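# Strip the pillowcase off the pillow on the table

## Task

Remove the pillowcase from the pillow so that both end up resting on the table with a visible gap separating them; slight overhang past the table edge is acceptable and the emptied case may simply drop onto the table. Nothing may count as done if the robot is still holding it in place; at the end the grippers must release and withdraw.

## Robot and tools

Robot: two arms, left_arm and right_arm, each with a parallel two-finger gripper. The names are just labels: left_arm sits on the +y side of the table, right_arm on the -y side. Arm bases in the scene frame: left_arm at (-0.041, +0.341, 0) m, quat_wxyz (+0.999, 0, 0, +0.054); right_arm at (+0.001, -0.284, 0) m, quat_wxyz (+1.000, 0, 0, +0.024). Any mounting plates and the metal frame behind the arms are fixed obstacles.

Frame: one shared scene frame. Origin on the tabletop midway between the arms, +x out over the table, +z up. Gripper frame: fingers extend along its +z, and they open and close along its y. end_effector_position is the point between the finger pads, about 1 cm short of the fingertips. Reported hand positions can be slightly wrong, more so at long reach, and arms tend to settle a centimetre or more off target, usually low.

Row format (used by both execute_actions and move): a single flat list of 16 numbers covering both arms, even if only one moves: x, y, z, qw, qx, qy, qz, opening for left_arm, then the same eight for right_arm. x, y, z are an absolute target position for that gripper in metres, scene frame; qw, qx, qy, qz an absolute target orientation, scalar first, scene frame. opening is absolute, from -1 (closed) to +1 (fully open, 0.094 m). To hold an orientation steady, repeat the same quaternion every row rather than copying the slightly drifted one from the last result. An arm meant to stay still should get its full last-reported pose and desired opening in every call.

execute_actions(actions): a list of up to 15 actions; each action is a list of up to 15 rows, each row applied for one 1/30 s step; a short action repeats its final row for the remaining steps. An empty list just returns the current state and images. A target more than 0.6 m from the gripper's current position along any gripper axis makes that action rejected for both arms; if the first action fails this or anything is malformed, the whole call does nothing. Each step, the command is clipped to within 70 mm and 16 degrees of the measured pose, so far targets need several actions; after an action the arm only continues to its last clipped pose.

move(target, speed, blocking): target is one 16-number row as above (absolute poses). Both grippers travel in straight lines and arrive together, taking 0.5 to 10 s; anything longer is cut off at 10 s. speed is the top path speed in m/s, 0.002 to 0.5, default 0.25; rotation is capped at twice that in rad/s. Openings are applied at the start. Paths ignore obstacles and the other arm. blocking=false returns after 0.5 s while motion continues; then use wait or stop before sending more moves or rows. The result adds a move: line giving the ending (done, off_target, moving, held, fault) and limits: paced means the sent pose was clipped, held means a safety check blocked some steps (the arm may then lunge faster than speed). Per-gripper distance to target is also reported.

wait(seconds): 0 to 10 s; arms keep their last command; returns early if a running move finishes. stop(): brakes a running move (needs stopping distance; fingers keep moving). zoom_image(camera, region): region [x0, y0, x1, y1] in pixels of that camera's latest full image, at most 504 by 504; cameras cam_head_left, cam_head_right, cam_high, cam_left_wrist, cam_right_wrist, all 504x504. read_manual(section) only returns licence text. finished_scene(scene): pass the current scene's number; ends it irreversibly and reports success.

Result lines: a state line per arm with gripper position and quaternion; Hand target lines showing where each controller is now heading; grip_measured, the finger opening on the command scale (each gripper can read off by about 1 mm); Joint positions (last value is opening in metres) and torques; pose unreachable when a clearance check altered a command; FAULT and MOTOR HOT warnings. Joint ranges (rad), base to wrist: -2.618 to 3.054, 0.000 to 3.142, 0.000 to 3.142, -1.571 to 1.571, -1.571 to 1.571, -2.094 to 2.094.

Gripping: to hold, command an opening below grip_measured; roughly 0.03 lower gives a firm grip, a smaller margin a gentler one. Fabric thinner than about 2 mm gets reduced force. Holding loads heats motors: 75 °C warns, 90 °C pauses that arm for 10 s, 100 °C makes it drop.

Avoid: arms colliding or pressing on each other, fast impacts, targets set deep past a contact (they push hard), dropping or flinging things, items sliding off the table. Finish with both grippers open and retracted away from the pillow and case.

Each tool is called after "Request:" as name(argument=value, ...) on one line, values as JSON.

## Session

Request:
execute_actions(actions=[])

Scene clock: 0.00 s.
left_arm: end_effector_position=(+0.6026, +0.5059, +0.1869) grip_measured=+1.000 end_effector_quat_wxyz=(+0.642, +0.413, +0.615, +0.199) | right_arm: end_effector_position=(+0.1558, -0.2082, +0.1275) grip_measured=+1.000 end_effector_quat_wxyz=(+0.048, -0.657, +0.745, -0.108)
Joint positions: left_arm=[0.319 2.391 1.805 0.459 0.713 0.976 0.094] | right_arm=[ 0.621  1.056  0.904 -1.309  0.211 -0.789  0.094]
Joint velocities: left_arm=[ 0.002 -0.012  0.002 -0.022  0.007 -0.022  0.   ] | right_arm=[ 0.002  0.017  0.002 -0.007  0.081 -0.051  0.   ]
Joint torques (N m, as the arm reports them, + toward a larger angle): no reading
Hand target (left_arm): +0.602, +0.505, +0.197; +0.646, +0.412, +0.610, +0.201
Hand target (right_arm): +0.157, -0.207, +0.130; +0.056, -0.655, +0.746, -0.107
camera_calibration (this result's frames):
cam_left_wrist: T_world_to_cam=[[-0.19307, -0.2613, -0.945752, 0.429061], [-0.594928, 0.797667, -0.0989352, -0.0208737], [0.780247, 0.543552, -0.30946, -0.577998], [0, 0, 0, 1]] pos_world=[0.521401, 0.442936, 0.224853]
cam_right_wrist: T_world_to_cam=[[0.941865, -0.170797, 0.289341, -0.22195], [-0.333738, -0.575128, 0.746891, -0.140102], [0.0388415, -0.800035, -0.598695, 0.0100114], [0, 0, 0, 1]] pos_world=[0.1619, -0.110476, 0.174854]

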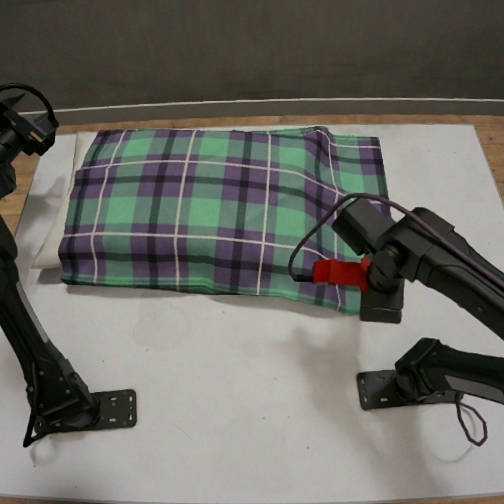

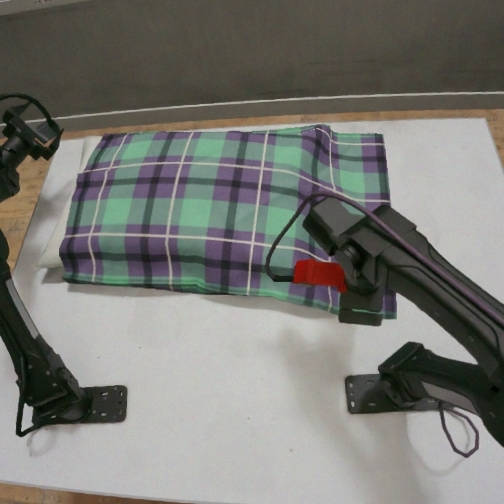

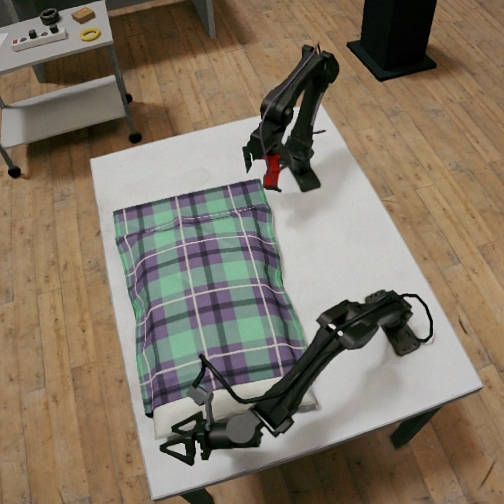

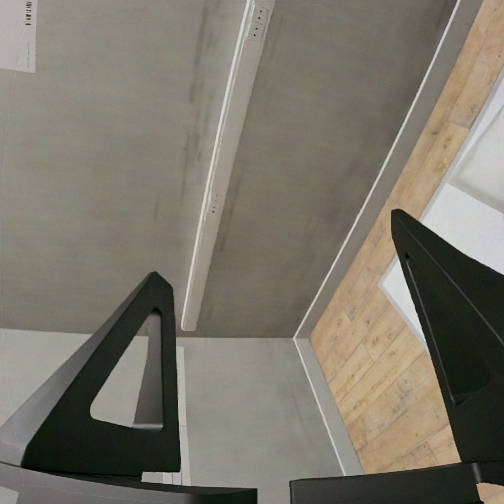

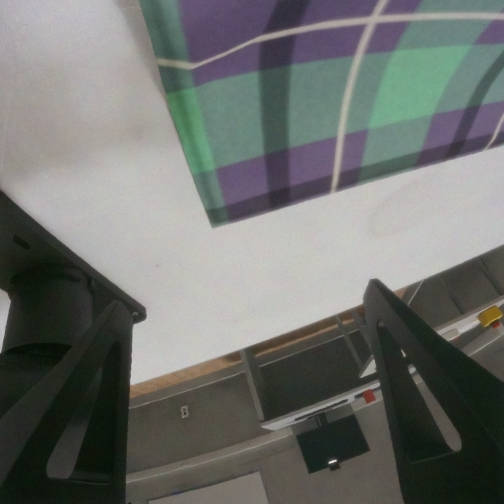

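Request:
move(target=[0.44,0.52,0.2,0.2,0,0.97,-0.15,0.6, 0.30,-0.42,0.22,0.15,0,0.99,0,0.3], speed=0.2)

Request:
move(target=[0.44,0.53,0.1,0.08,-0.04,0.94,-0.33,0.6, 0.42,-0.42,0.08,0,0,0.866,0.5,0.3], speed=0.15)

Scene clock: 6.07 s.
left_arm: end_effector_position=(+0.4414, +0.5195, +0.1917) grip_measured=+0.603 end_effector_quat_wxyz=(+0.225, -0.009, +0.965, -0.132) | right_arm: end_effector_position=(+0.2996, -0.4170, +0.2193) grip_measured=+0.301 end_effector_quat_wxyz=(+0.155, -0.008, +0.988, -0.012)
Joint positions: left_arm=[ 0.396  2.447  2.727 -1.557  0.446  0.418  0.075] | right_arm=[-0.539  1.553  1.609 -1.342 -0.126 -0.49   0.061]
Joint velocities: left_arm=[-0.007  0.007  0.012 -0.007  0.022  0.095  0.   ] | right_arm=[ 0.002 -0.012 -0.007  0.022  0.022  0.081 -0.001]
Joint torques (N m, as the arm reports them, + toward a larger angle): left_arm=[  0.65 -13.23   6.61   0.61   0.31  -0.03] | right_arm=[-0.61 -4.69  8.9   1.19 -0.16  0.04]
Hand target (left_arm): +0.440, +0.522, +0.199; +0.232, -0.013, +0.964, -0.132
Hand target (right_arm): +0.303, -0.418, +0.222; +0.158, -0.002, +0.987, -0.004
Off the commanded pose (left_arm): 0.008 m, 4 deg.
Off the commanded pose (right_arm): 0.003 m, 2 deg.
joint sent to its limit (left arm) — the command would take joint 4 (wrist pitch) past its lower limit, so that joint was sent only as far as its limit.
move: off_target (left_arm)
camera_calibration (this result's frames):
cam_left_wrist: T_world_to_cam=[[-0.370968, -0.9229, 0.103139, 0.627184], [-0.84704, 0.381802, 0.369796, 0.110275], [-0.380664, 0.0498198, -0.92337, 0.42845], [0, 0, 0, 1]] pos_world=[0.489169, 0.51538, 0.290151]
cam_right_wrist: T_world_to_cam=[[-0.0692903, -0.995413, 0.0659732, -0.411544], [-0.86106, 0.093071, 0.499914, 0.21008], [-0.503761, -0.0221677, -0.863559, 0.437356], [0, 0, 0, 1]] pos_world=[0.372698, -0.419513, 0.299811]

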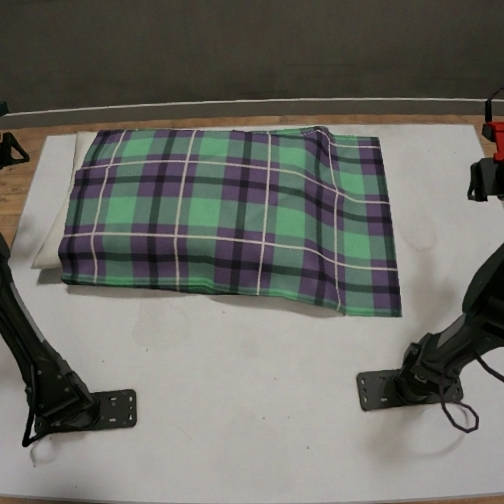

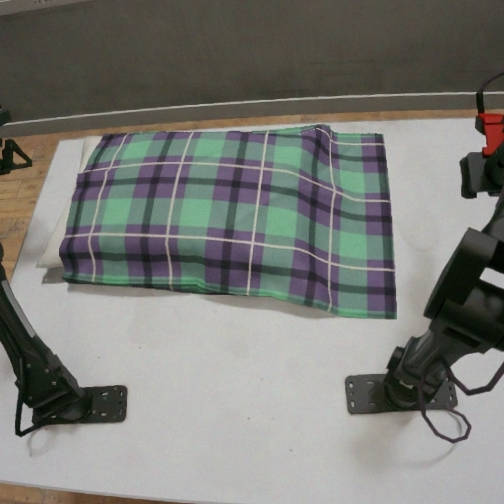

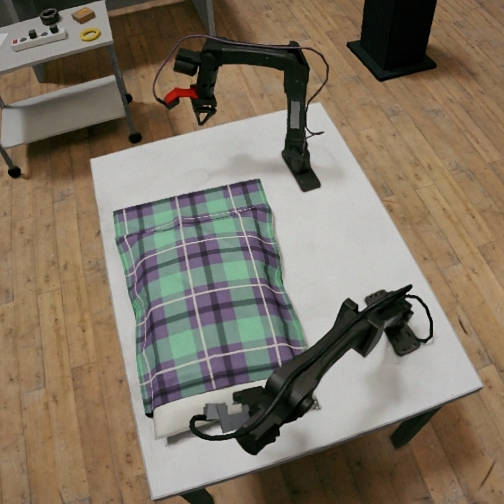

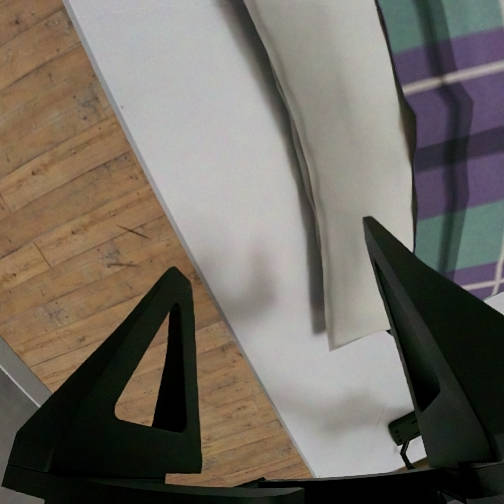

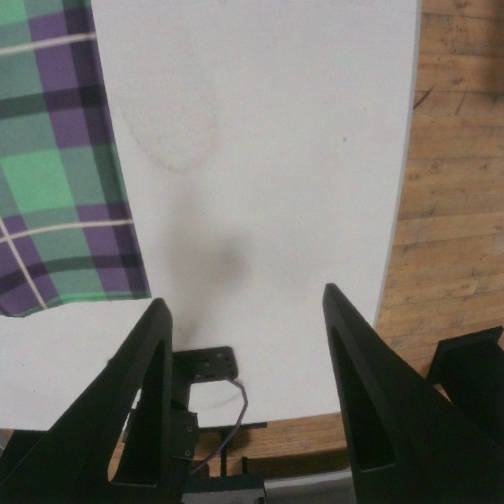

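Scene clock: 10.20 s.
left_arm: end_effector_position=(+0.4430, +0.5316, +0.1017) grip_measured=+0.603 end_effector_quat_wxyz=(+0.180, -0.069, +0.944, -0.268) | right_arm: end_effector_position=(+0.4164, -0.4162, +0.0779) grip_measured=+0.301 end_effector_quat_wxyz=(+0.112, +0.065, +0.899, +0.418)
Joint positions: left_arm=[ 0.477  2.662  2.713 -1.56   0.654  0.418  0.075] | right_arm=[-0.67   2.473  2.126 -1.566 -0.846 -0.634  0.061]
Joint velocities: left_arm=[-0.017  0.002 -0.012  0.022  0.066 -0.037 -0.001] | right_arm=[-0.007 -0.002  0.002 -0.007 -0.066 -0.051 -0.   ]
Joint torques (N m, as the arm reports them, + toward a larger angle): left_arm=[  0.73 -14.27   3.63   0.24   0.58   0.01] | right_arm=[ -0.84 -10.8    8.11   0.02  -0.56  -0.05]
Hand target (left_arm): +0.440, +0.530, +0.099; +0.175, -0.077, +0.939, -0.284
Hand target (right_arm): +0.421, -0.421, +0.082; +0.126, +0.069, +0.893, +0.426
Off the commanded pose (left_arm): 0.004 m, 14 deg.
Off the commanded pose (right_arm): 0.006 m, 18 deg; orientation clipped at the last step of the last action.
joint sent to its limit (left arm) — the command would take joint 4 (wrist pitch) past its lower limit, so that joint was sent only as far as its limit.
joint sent to its limit (right arm) — the command would take joint 4 (wrist pitch) past its lower limit, so that joint was sent only as far as its limit.
move: off_target (left_arm, right_arm); limits=paced
camera_calibration (this result's frames):
cam_left_wrist: T_world_to_cam=[[-0.308944, -0.862729, 0.400314, 0.558537], [-0.83344, 0.448352, 0.323046, 0.103672], [-0.458183, -0.233835, -0.857549, 0.52382], [0, 0, 0, 1]] pos_world=[0.498966, 0.557872, 0.19212]
cam_right_wrist: T_world_to_cam=[[-0.101756, -0.67181, -0.733701, -0.182881], [-0.830363, -0.348808, 0.434547, 0.189658], [-0.547854, 0.653455, -0.522353, 0.647149], [0, 0, 0, 1]] pos_world=[0.493418, -0.47959, 0.121445]

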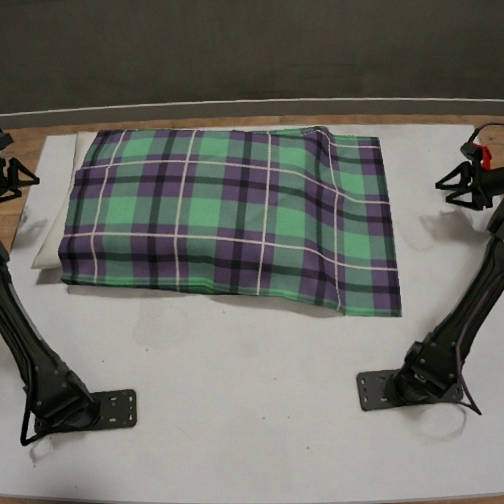

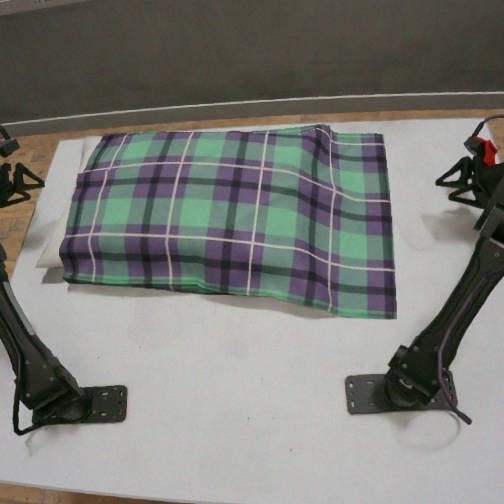

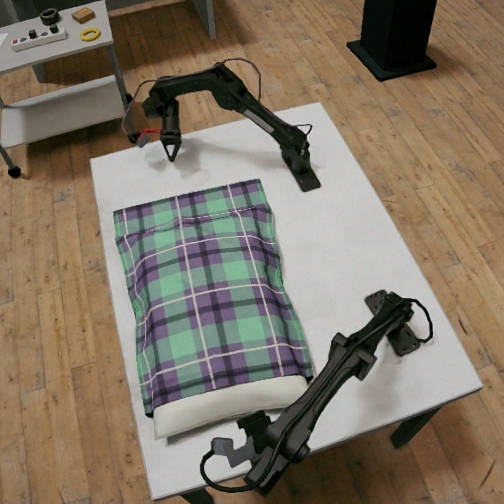

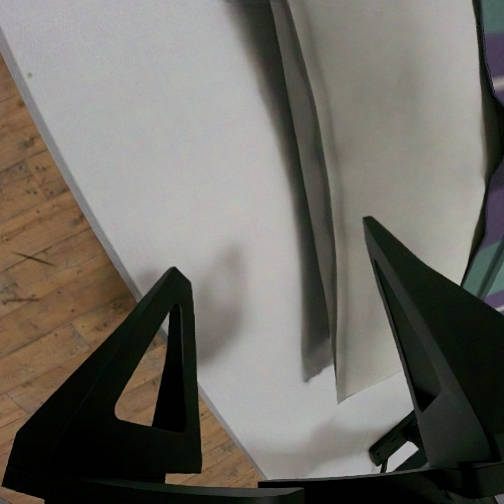

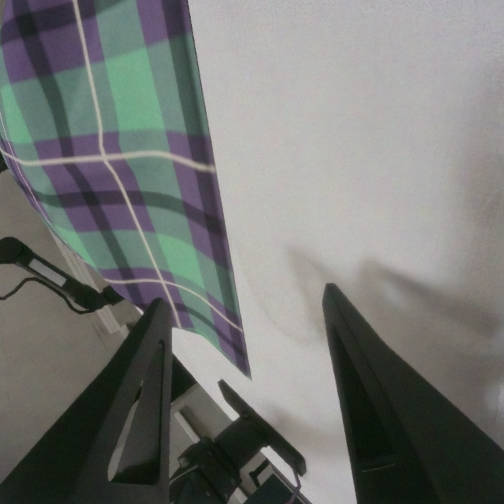

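Request:
move(target=[0.44,0.50,0.06,0.1,-0.05,0.93,-0.35,0.6, 0.42,-0.36,0.03,0,0,0.866,0.5,0.3], speed=0.07)

Request:
move(target=[0.44,0.45,0.055,0.1,-0.05,0.93,-0.35,0.6, 0.42,-0.27,0.028,0,0,0.866,0.5,0.3], speed=0.05)

Scene clock: 13.80 s.
left_arm: end_effector_position=(+0.4401, +0.5094, +0.0618) grip_measured=+0.603 end_effector_quat_wxyz=(+0.139, -0.068, +0.936, -0.316) | right_arm: end_effector_position=(+0.4222, -0.3689, +0.0421) grip_measured=+0.301 end_effector_quat_wxyz=(+0.063, +0.031, +0.887, +0.457)
Joint positions: left_arm=[ 0.456  2.723  2.648 -1.561  0.702  0.441  0.075] | right_arm=[-0.574  2.57   2.114 -1.573 -0.875 -0.673  0.061]
Joint velocities: left_arm=[ 0.017  0.007  0.002 -0.11  -0.051 -0.007 -0.001] | right_arm=[-0.002  0.002 -0.002  0.066 -0.022  0.007 -0.001]
Joint torques (N m, as the arm reports them, + toward a larger angle): left_arm=[ -0.8  -14.37   3.65   0.05   0.6    0.1 ] | right_arm=[  0.94 -10.05   4.01  -0.11  -0.44  -0.2 ]
Hand target (left_arm): +0.439, +0.500, +0.060; +0.133, -0.065, +0.931, -0.333
Hand target (right_arm): +0.420, -0.360, +0.030; +0.051, +0.031, +0.880, +0.470
Off the commanded pose (left_arm): 0.010 m, 6 deg.
Off the commanded pose (right_arm): 0.015 m, 10 deg.
joint sent to its limit (left arm) — the command would take joint 4 (wrist pitch) past its lower limit, so that joint was sent only as far as its limit.
joint sent to its limit (right arm) — the command would take joint 4 (wrist pitch) past its lower limit, so that joint was sent only as far as its limit.
move: off_target (left_arm, right_arm)
camera_calibration (this result's frames):
cam_left_wrist: T_world_to_cam=[[-0.310848, -0.805206, 0.504991, 0.51951], [-0.792517, 0.512882, 0.329953, 0.0728302], [-0.524681, -0.297649, -0.797568, 0.541158], [0, 0, 0, 1]] pos_world=[0.503143, 0.542035, 0.145232]
cam_right_wrist: T_world_to_cam=[[-0.0705804, -0.622286, -0.779601, -0.16971], [-0.763211, -0.469543, 0.443891, 0.153201], [-0.642283, 0.62633, -0.441795, 0.62713], [0, 0, 0, 1]] pos_world=[0.507741, -0.426464, 0.0767524]

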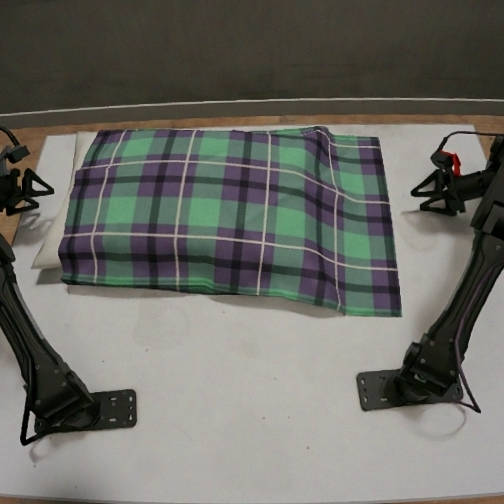

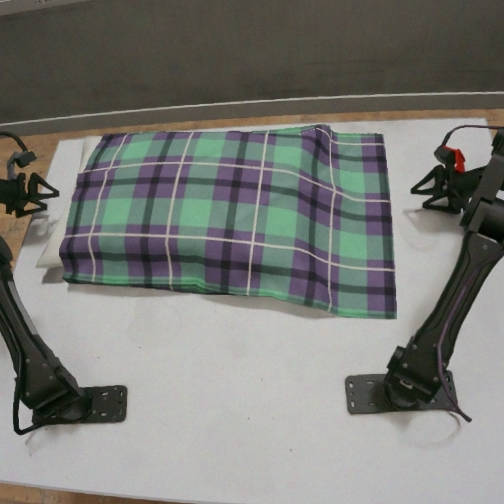

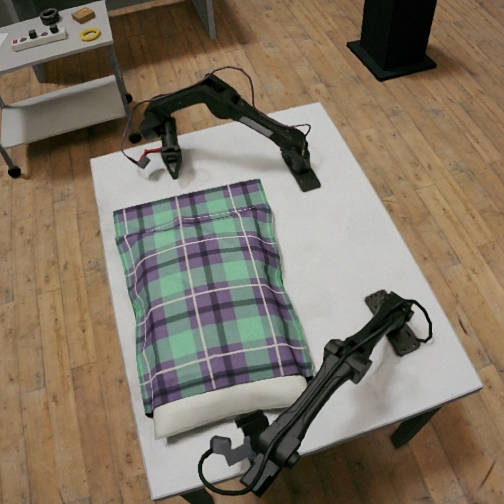

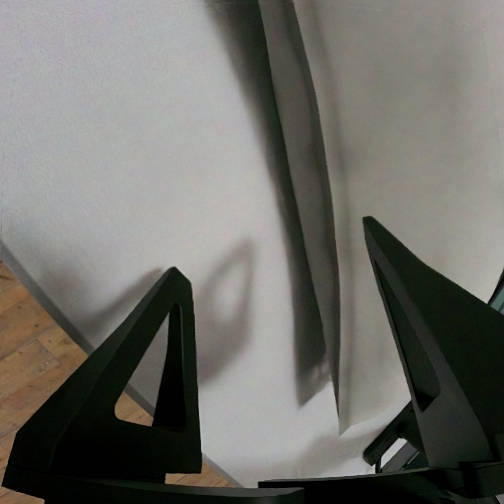

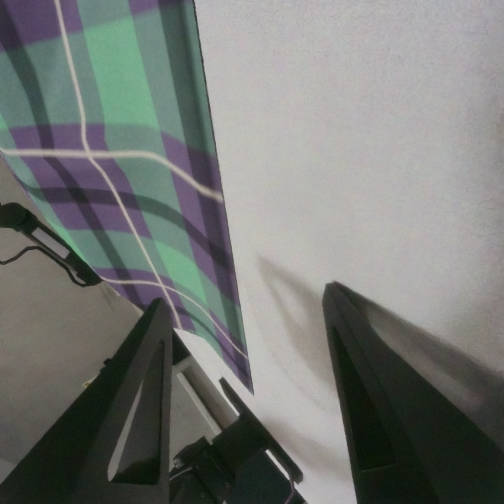

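Scene clock: 16.13 s.
left_arm: end_effector_position=(+0.4354, +0.4576, +0.0419) grip_measured=+0.603 end_effector_quat_wxyz=(+0.084, -0.057, +0.934, -0.342) | right_arm: end_effector_position=(+0.4195, -0.2744, +0.0424) grip_measured=+0.301 end_effector_quat_wxyz=(-0.005, +0.019, +0.857, +0.515)
Joint positions: left_arm=[ 0.369  2.674  2.465 -1.513  0.707  0.412  0.075] | right_arm=[-0.391  2.552  1.99  -1.56  -0.989 -0.602  0.061]
Joint velocities: left_arm=[ 0.007 -0.017  0.012 -0.037  0.051 -0.037  0.   ] | right_arm=[-0.022 -0.002  0.007 -0.051  0.007 -0.022  0.   ]
Joint torques (N m, as the arm reports them, + toward a larger angle): left_arm=[ -0.98 -16.86   3.48   0.08   0.62   0.  ] | right_arm=[  1.3  -11.3    2.69   0.39  -0.11  -0.07]
Hand target (left_arm): +0.440, +0.450, +0.055; +0.099, -0.049, +0.930, -0.350
Hand target (right_arm): +0.419, -0.270, +0.028; -0.002, -0.000, +0.865, +0.503
Off the commanded pose (left_arm): 0.016 m, 2 deg.
Off the commanded pose (right_arm): 0.015 m, 3 deg.
move: off_target (left_arm, right_arm)
camera_calibration (this result's frames):
cam_left_wrist: T_world_to_cam=[[-0.311048, -0.755659, 0.576392, 0.460821], [-0.725998, 0.580308, 0.369012, 0.0407918], [-0.613332, -0.303679, -0.729111, 0.545915], [0, 0, 0, 1]] pos_world=[0.507779, 0.490334, 0.117366]
cam_right_wrist: T_world_to_cam=[[-0.102974, -0.520071, -0.847893, -0.0662937], [-0.669627, -0.594085, 0.445717, 0.121904], [-0.735525, 0.613669, -0.287078, 0.595435], [0, 0, 0, 1]] pos_world=[0.51276, -0.327456, 0.0603915]

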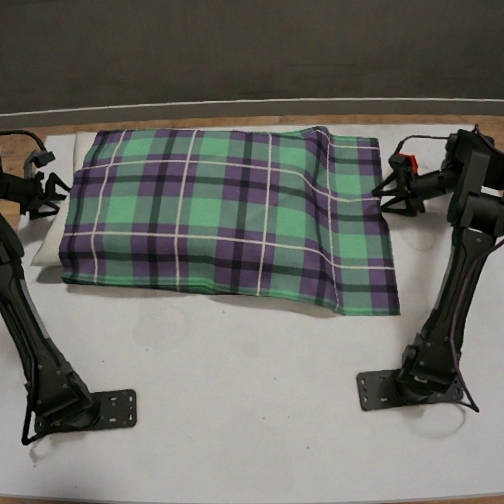

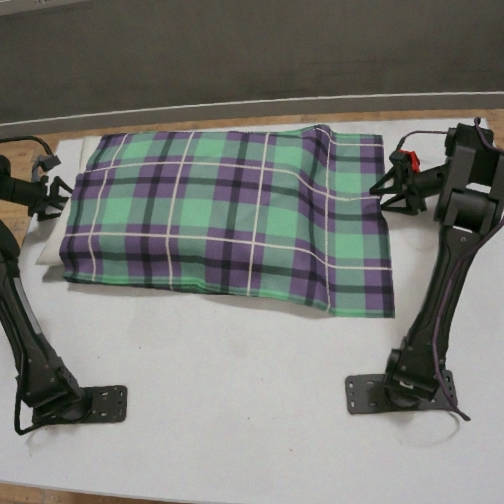

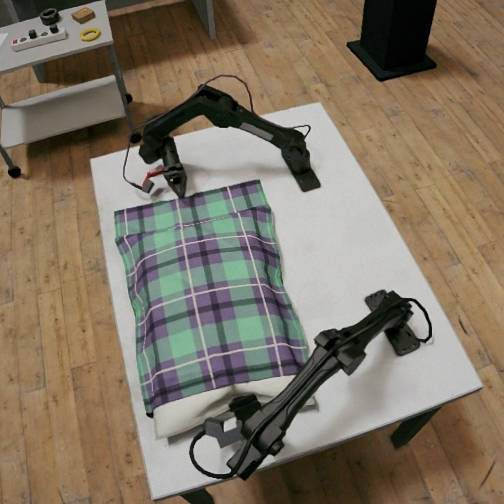

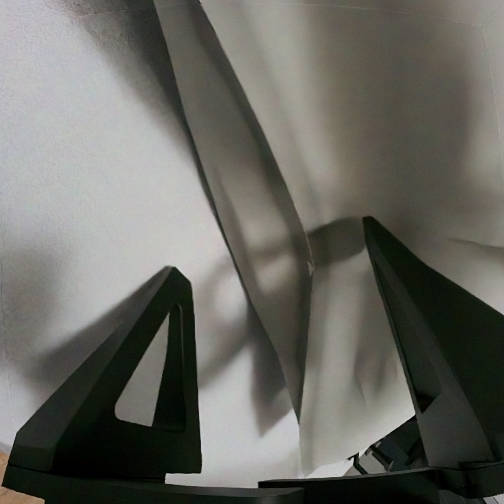

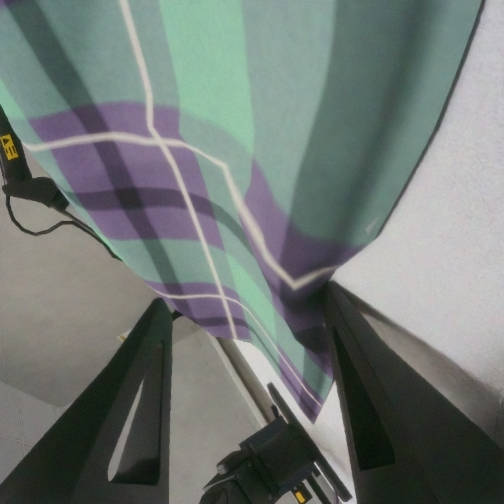

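Request:
move(target=[0.44,0.425,0.055,0.1,-0.05,0.93,-0.35,0.6,0.42,-0.255,0.03,0,0,0.866,0.5,0.3], speed=0.04)

Request:
move(target=[0.44,0.425,0.055,0.1,-0.05,0.93,-0.35,-1,0.42,-0.255,0.03,0,0,0.866,0.5,-1], speed=0.04)

Scene clock: 21.10 s.
left_arm: end_effector_position=(+0.4370, +0.4352, +0.0440) grip_measured=+0.602 end_effector_quat_wxyz=(+0.089, -0.057, +0.935, -0.340) | right_arm: end_effector_position=(+0.4191, -0.2600, +0.0425) grip_measured=+0.301 end_effector_quat_wxyz=(-0.010, +0.021, +0.856, +0.516)
Joint positions: left_arm=[ 0.327  2.572  2.281 -1.383  0.712  0.351  0.075] | right_arm=[-0.36   2.524  1.941 -1.507 -1.002 -0.553  0.061]
Joint velocities: left_arm=[-0.012  0.007 -0.017  0.051  0.051 -0.037 -0.001] | right_arm=[-0.007 -0.002 -0.007  0.037 -0.066  0.022 -0.001]
Joint torques (N m, as the arm reports them, + toward a larger angle): left_arm=[ -1.24 -16.25   3.49   0.13   0.63   0.  ] | right_arm=[  1.35 -11.57   2.8    0.45  -0.11  -0.05]
Hand target (left_arm): +0.440, +0.425, +0.055; +0.099, -0.050, +0.930, -0.351
Hand target (right_arm): +0.420, -0.255, +0.031; -0.002, -0.001, +0.865, +0.502
Off the commanded pose (left_arm): 0.015 m, 2 deg.
Off the commanded pose (right_arm): 0.013 m, 3 deg.
move: off_target (left_arm, right_arm)
camera_calibration (this result's frames):
cam_left_wrist: T_world_to_cam=[[-0.312075, -0.759668, 0.570538, 0.445671], [-0.731155, 0.575502, 0.366348, 0.0586146], [-0.606648, -0.302823, -0.735035, 0.538553], [0, 0, 0, 1]] pos_world=[0.508651, 0.467916, 0.120109]
cam_right_wrist: T_world_to_cam=[[-0.110225, -0.519728, -0.847191, -0.0557145], [-0.664377, -0.59544, 0.451725, 0.127311], [-0.739225, 0.612645, -0.279663, 0.587268], [0, 0, 0, 1]] pos_world=[0.512565, -0.312937, 0.0595268]

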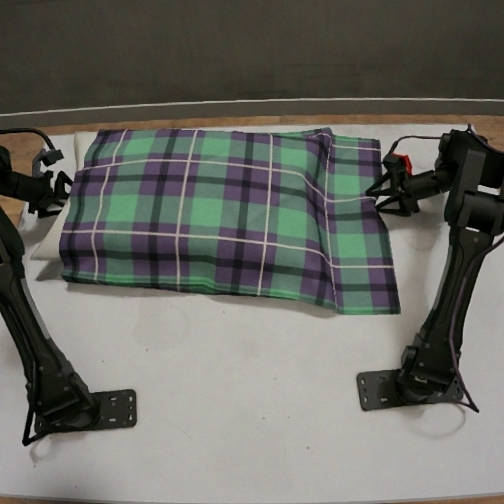

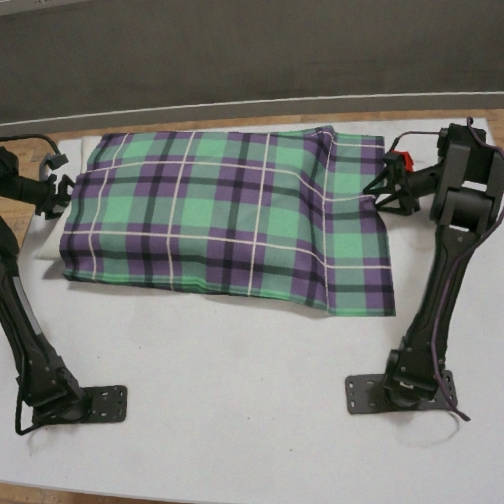

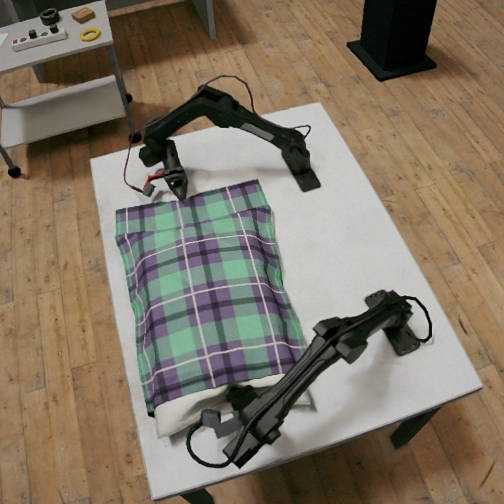

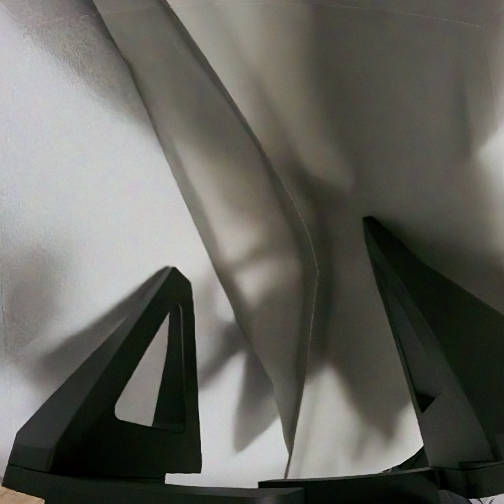

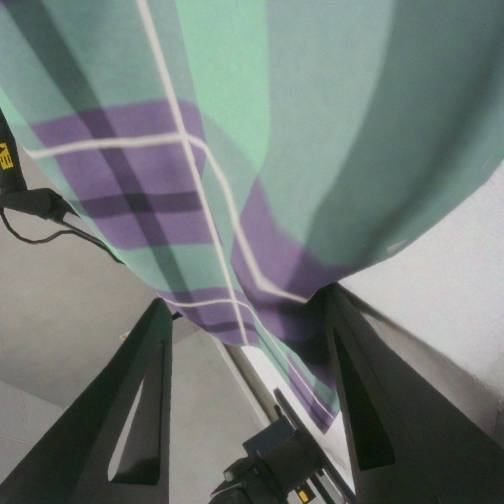

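Scene clock: 22.13 s.
left_arm: end_effector_position=(+0.4374, +0.4332, +0.0440) grip_measured=-0.977 end_effector_quat_wxyz=(+0.088, -0.056, +0.935, -0.340) | right_arm: end_effector_position=(+0.4189, -0.2585, +0.0305) grip_measured=-0.971 end_effector_quat_wxyz=(-0.008, +0.007, +0.866, +0.500)
Joint positions: left_arm=[ 0.323  2.572  2.281 -1.383  0.712  0.349  0.001] | right_arm=[-0.349  2.524  1.919 -1.45  -0.97  -0.544  0.001]
Joint velocities: left_arm=[-0.002 -0.002 -0.007  0.007 -0.037 -0.022 -0.   ] | right_arm=[-0.002 -0.012 -0.007 -0.051 -0.022  0.066  0.001]
Joint torques (N m, as the arm reports them, + toward a larger angle): left_arm=[ -0.88 -16.29   3.32   0.17   0.65   0.  ] | right_arm=[  0.52 -11.83   3.82   0.04  -0.41  -0.1 ]
Hand target (left_arm): +0.440, +0.425, +0.055; +0.099, -0.050, +0.930, -0.350
Hand target (right_arm): +0.420, -0.255, +0.030; -0.001, -0.000, +0.866, +0.500
Off the commanded pose (left_arm): 0.014 m, 2 deg.
Off the commanded pose (right_arm): 0.004 m, 1 deg.
move: off_target (left_arm)
camera_calibration (this result's frames):
cam_left_wrist: T_world_to_cam=[[-0.313489, -0.758584, 0.571205, 0.44439], [-0.729126, 0.577659, 0.366996, 0.0582056], [-0.608358, -0.301432, -0.734193, 0.538292], [0, 0, 0, 1]] pos_world=[0.509225, 0.465743, 0.120011]
cam_right_wrist: T_world_to_cam=[[-0.0840287, -0.552692, -0.829139, -0.0851441], [-0.659106, -0.593228, 0.462234, 0.131556], [-0.747341, 0.585331, -0.314434, 0.580262], [0, 0, 0, 1]] pos_world=[0.513208, -0.308661, 0.0510485]

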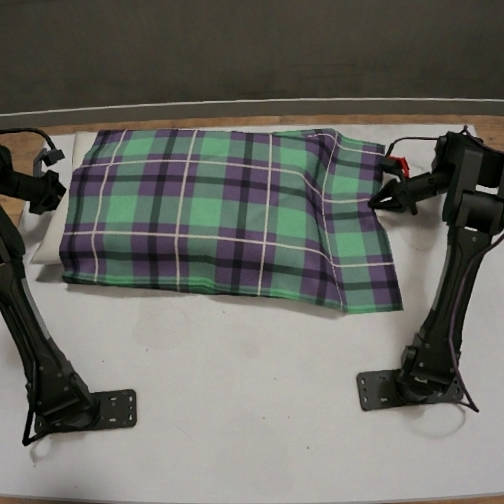

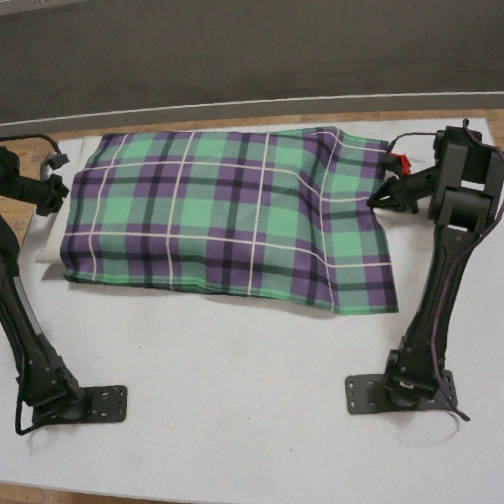

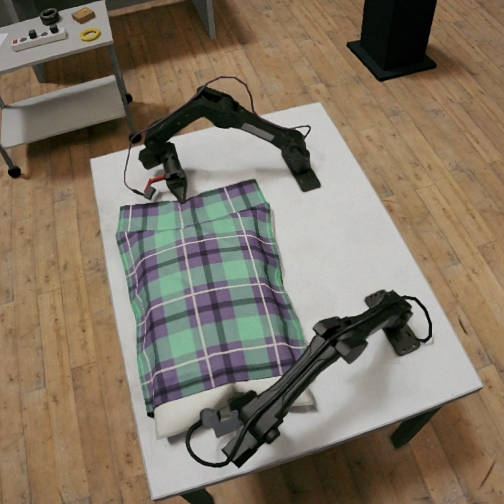

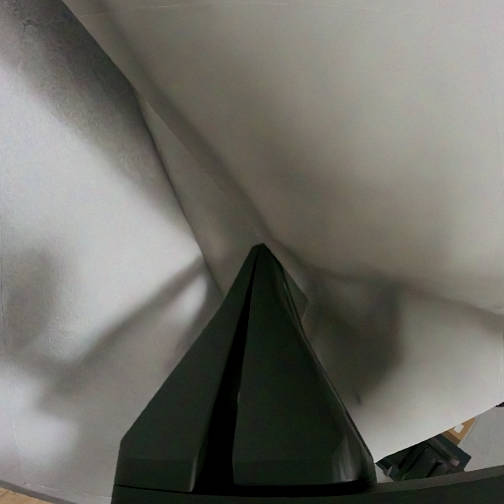

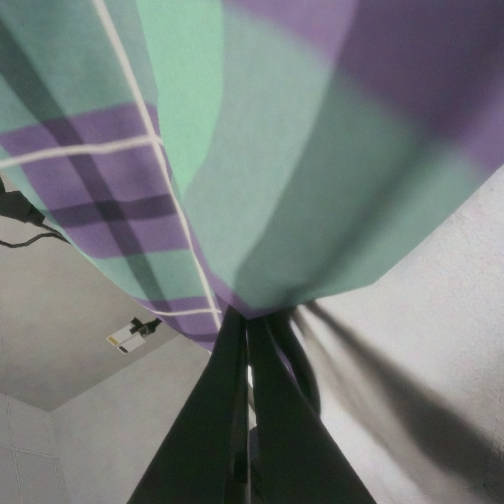

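Try pulling.

Request:
move(target=[0.44,0.46,0.06,0.1,-0.05,0.93,-0.35,-1,0.40,-0.45,0.08,0,0,0.94,0.34,-1], speed=0.04)

Scene clock: 27.87 s.
left_arm: end_effector_position=(+0.4361, +0.4572, +0.0518) grip_measured=-0.977 end_effector_quat_wxyz=(+0.086, -0.053, +0.934, -0.342) | right_arm: end_effector_position=(+0.3975, -0.4355, +0.0616) grip_measured=-0.971 end_effector_quat_wxyz=(+0.049, +0.033, +0.947, +0.317)
Joint positions: left_arm=[ 0.369  2.681  2.517 -1.557  0.709  0.419  0.001] | right_arm=[-0.651  2.461  2.163 -1.573 -0.589 -0.626  0.001]
Joint velocities: left_arm=[-0.022 -0.002 -0.007 -0.037 -0.022 -0.007  0.   ] | right_arm=[-0.002 -0.027  0.012 -0.037  0.037 -0.022  0.001]
Joint torques (N m, as the arm reports them, + toward a larger angle): left_arm=[  0.77 -14.03   7.24  -0.09   0.61   0.12] | right_arm=[ -1.31 -13.65   8.34   0.12  -0.08  -0.15]
Hand target (left_arm): +0.440, +0.460, +0.060; +0.101, -0.050, +0.930, -0.349
Hand target (right_arm): +0.400, -0.449, +0.079; +0.074, +0.026, +0.953, +0.293
Off the commanded pose (left_arm): 0.009 m, 2 deg.
Off the commanded pose (right_arm): 0.024 m, 7 deg.
joint sent to its limit (right arm) — the command would take joint 4 (wrist pitch) past its lower limit, so that joint was sent only as far as its limit.
move: off_target (right_arm)
camera_calibration (this result's frames):
cam_left_wrist: T_world_to_cam=[[-0.318519, -0.754049, 0.574418, 0.457672], [-0.725073, 0.584142, 0.364756, 0.0358904], [-0.610585, -0.300313, -0.732801, 0.550889], [0, 0, 0, 1]] pos_world=[0.508165, 0.489581, 0.127706]
cam_right_wrist: T_world_to_cam=[[-0.102276, -0.825313, -0.555336, -0.287328], [-0.741914, -0.308596, 0.595258, 0.146797], [-0.662649, 0.472892, -0.580749, 0.611406], [0, 0, 0, 1]] pos_world=[0.484671, -0.480964, 0.108127]

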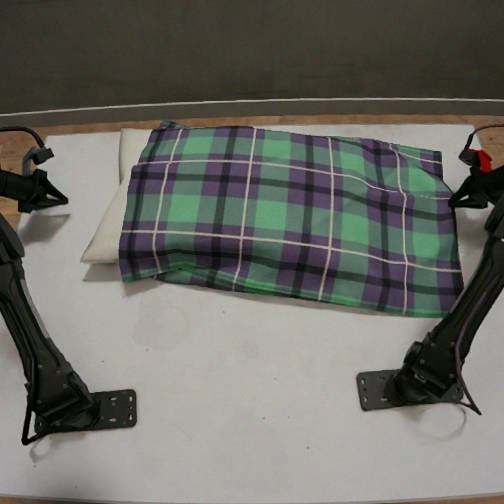

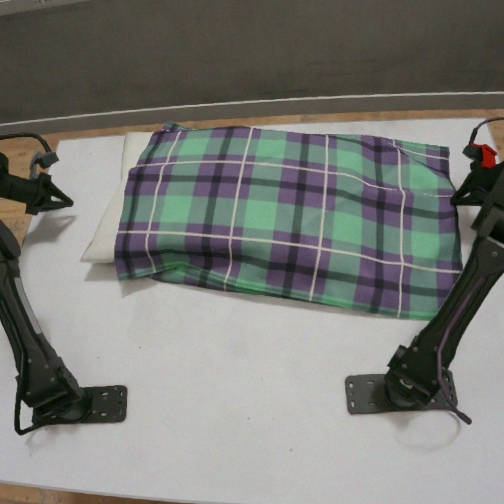

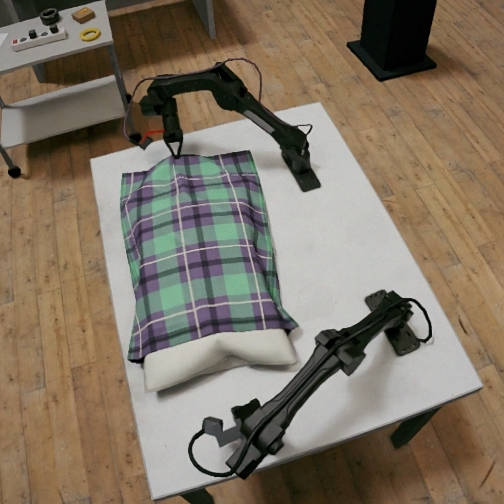

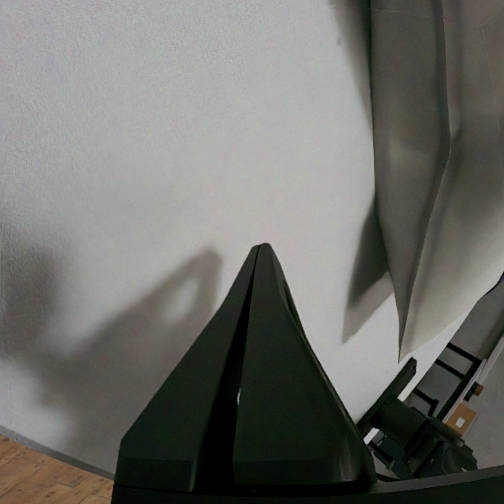

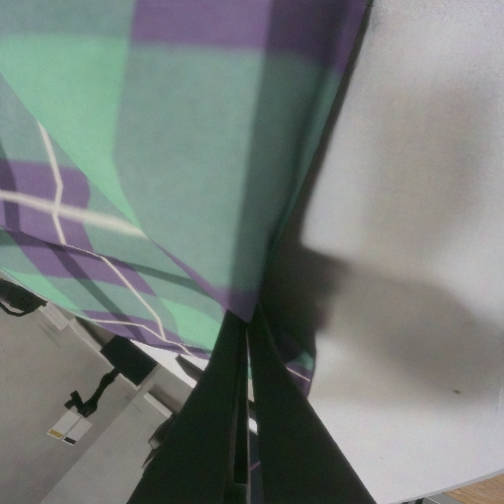

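Request:
move(target=[0.42,0.40,0.06,0,0,0.866,-0.5,0.6,0.40,-0.45,0.08,0,0,0.94,0.34,-1], speed=0.1)

Request:
move(target=[0.42,0.31,0.055,0,0,0.866,-0.5,0.6,0.40,-0.45,0.08,0,0,0.94,0.34,-1], speed=0.05)

Scene clock: 31.30 s.
left_arm: end_effector_position=(+0.4188, +0.4069, +0.0450) grip_measured=+0.597 end_effector_quat_wxyz=(+0.062, -0.050, +0.887, -0.454) | right_arm: end_effector_position=(+0.3975, -0.4355, +0.0615) grip_measured=-0.971 end_effector_quat_wxyz=(+0.049, +0.033, +0.947, +0.317)
Joint positions: left_arm=[ 0.341  2.652  2.299 -1.563  0.908  0.506  0.075] | right_arm=[-0.651  2.461  2.163 -1.573 -0.589 -0.627  0.001]
Joint velocities: left_arm=[ 0.002 -0.002 -0.002  0.081  0.066 -0.037  0.   ] | right_arm=[-0.017 -0.022 -0.012  0.007  0.007  0.007  0.001]
Joint torques (N m, as the arm reports them, + toward a larger angle): left_arm=[ -0.79 -16.6    3.27  -0.33   0.66   0.13] | right_arm=[ -1.51 -13.81   8.01   0.12  -0.13  -0.14]
Hand target (left_arm): +0.420, +0.400, +0.059; +0.072, -0.042, +0.882, -0.464
Hand target (right_arm): +0.399, -0.449, +0.080; +0.075, +0.028, +0.952, +0.295
Off the commanded pose (left_arm): 0.017 m, 11 deg.
Off the commanded pose (right_arm): 0.024 m, 7 deg.
joint sent to its limit (left arm) — the command would take joint 4 (wrist pitch) past its lower limit, so that joint was sent only as far as its limit.
joint sent to its limit (right arm) — the command would take joint 4 (wrist pitch) past its lower limit, so that joint was sent only as far as its limit.
move: off_target (left_arm, right_arm)
camera_calibration (this result's frames):
cam_left_wrist: T_world_to_cam=[[-0.328068, -0.579698, 0.745869, 0.343449], [-0.693927, 0.683626, 0.226101, 0.00790445], [-0.640966, -0.443402, -0.626544, 0.586362], [0, 0, 0, 1]] pos_world=[0.493998, 0.453688, 0.109426]
cam_right_wrist: T_world_to_cam=[[-0.101921, -0.825546, -0.555055, -0.287646], [-0.741798, -0.308701, 0.595349, 0.146678], [-0.662834, 0.472417, -0.580925, 0.611254], [0, 0, 0, 1]] pos_world=[0.484648, -0.480951, 0.108109]

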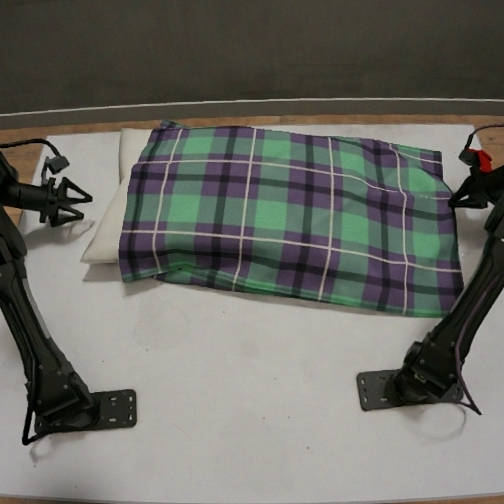

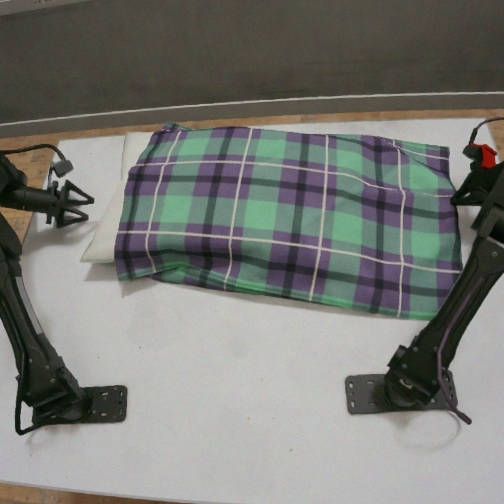

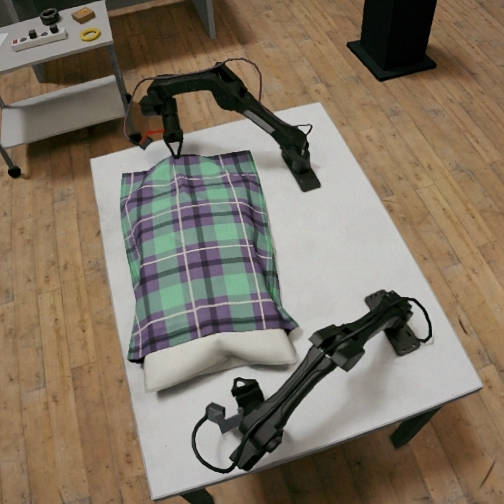

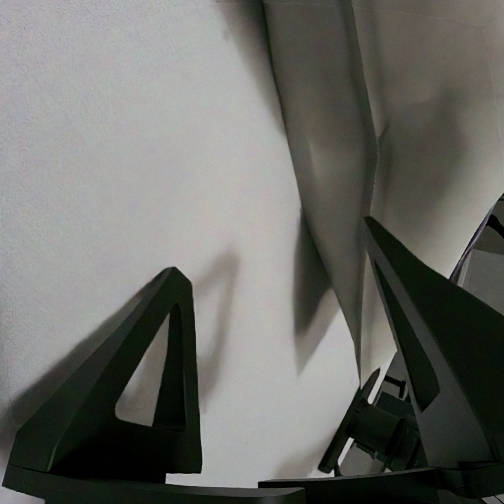

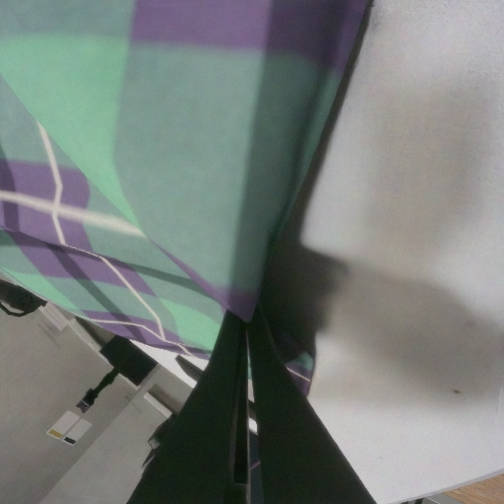

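Scene clock: 33.57 s.
left_arm: end_effector_position=(+0.4197, +0.3172, +0.0448) grip_measured=+0.597 end_effector_quat_wxyz=(+0.004, -0.003, +0.875, -0.483) | right_arm: end_effector_position=(+0.3972, -0.4358, +0.0613) grip_measured=-0.971 end_effector_quat_wxyz=(+0.048, +0.032, +0.947, +0.316)
Joint positions: left_arm=[ 0.161  2.652  2.261 -1.564  0.959  0.463  0.075] | right_arm=[-0.651  2.461  2.163 -1.573 -0.586 -0.627  0.001]
Joint velocities: left_arm=[ 0.002  0.002 -0.002 -0.022  0.007 -0.022  0.002] | right_arm=[-0.002 -0.007  0.012 -0.022 -0.007 -0.037 -0.001]
Joint torques (N m, as the arm reports them, + toward a larger angle): left_arm=[ -0.9  -15.57   3.17  -0.37   0.73   0.  ] | right_arm=[ -1.54 -13.84   8.01   0.12  -0.14  -0.13]
Hand target (left_arm): +0.419, +0.310, +0.055; +0.007, -0.004, +0.868, -0.497
Hand target (right_arm): +0.399, -0.449, +0.080; +0.075, +0.028, +0.952, +0.295
Off the commanded pose (left_arm): 0.012 m, 2 deg.
Off the commanded pose (right_arm): 0.024 m, 7 deg.
joint sent to its limit (left arm) — the command would take joint 4 (wrist pitch) past its lower limit, so that joint was sent only as far as its limit.
joint sent to its limit (right arm) — the command would take joint 4 (wrist pitch) past its lower limit, so that joint was sent only as far as its limit.
move: off_target (left_arm, right_arm)
camera_calibration (this result's frames):
cam_left_wrist: T_world_to_cam=[[-0.358224, -0.484366, 0.798164, 0.271989], [-0.580497, 0.785115, 0.215914, -0.00937011], [-0.731231, -0.385986, -0.56242, 0.563857], [0, 0, 0, 1]] pos_world=[0.504303, 0.356739, 0.102055]
cam_right_wrist: T_world_to_cam=[[-0.102071, -0.82679, -0.553172, -0.288645], [-0.74069, -0.308035, 0.59707, 0.146272], [-0.664048, 0.470673, -0.580954, 0.610773], [0, 0, 0, 1]] pos_world=[0.484462, -0.481066, 0.107826]

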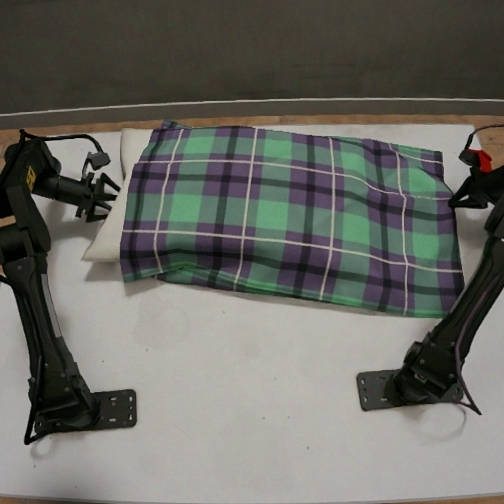

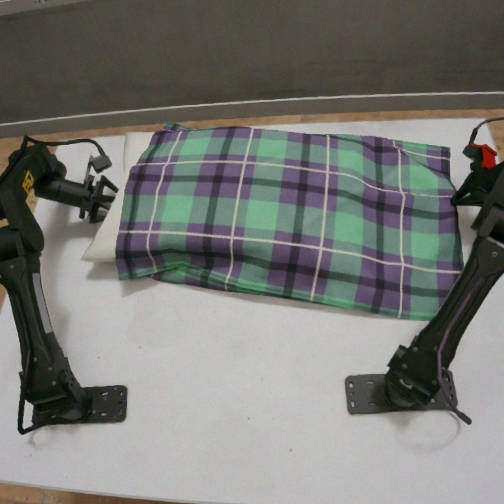

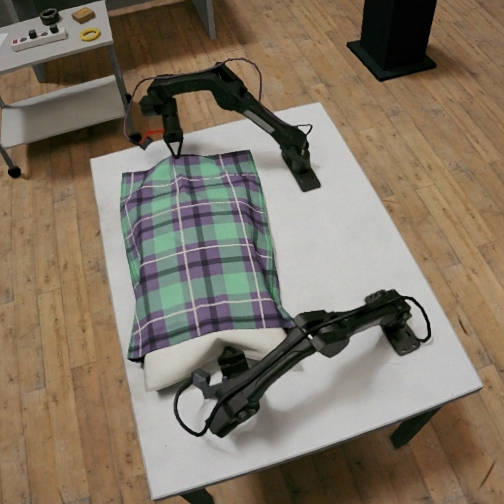

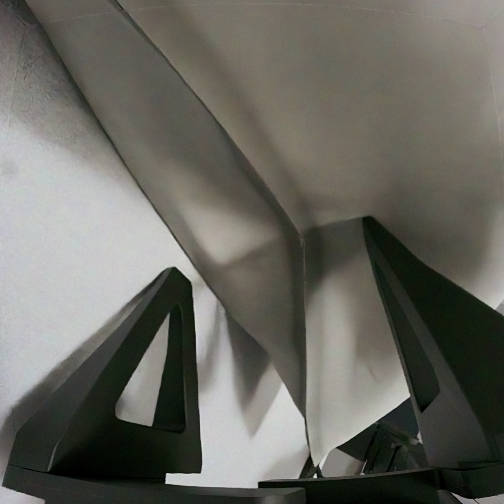

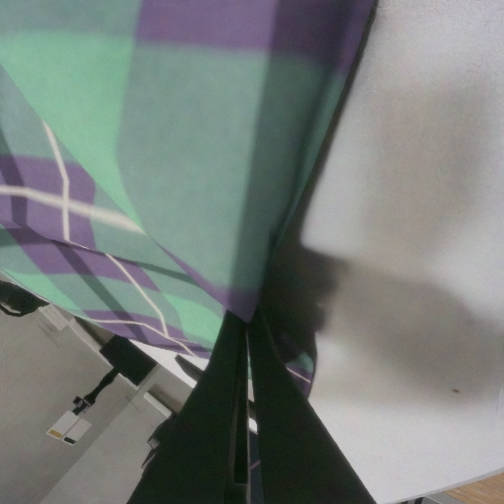

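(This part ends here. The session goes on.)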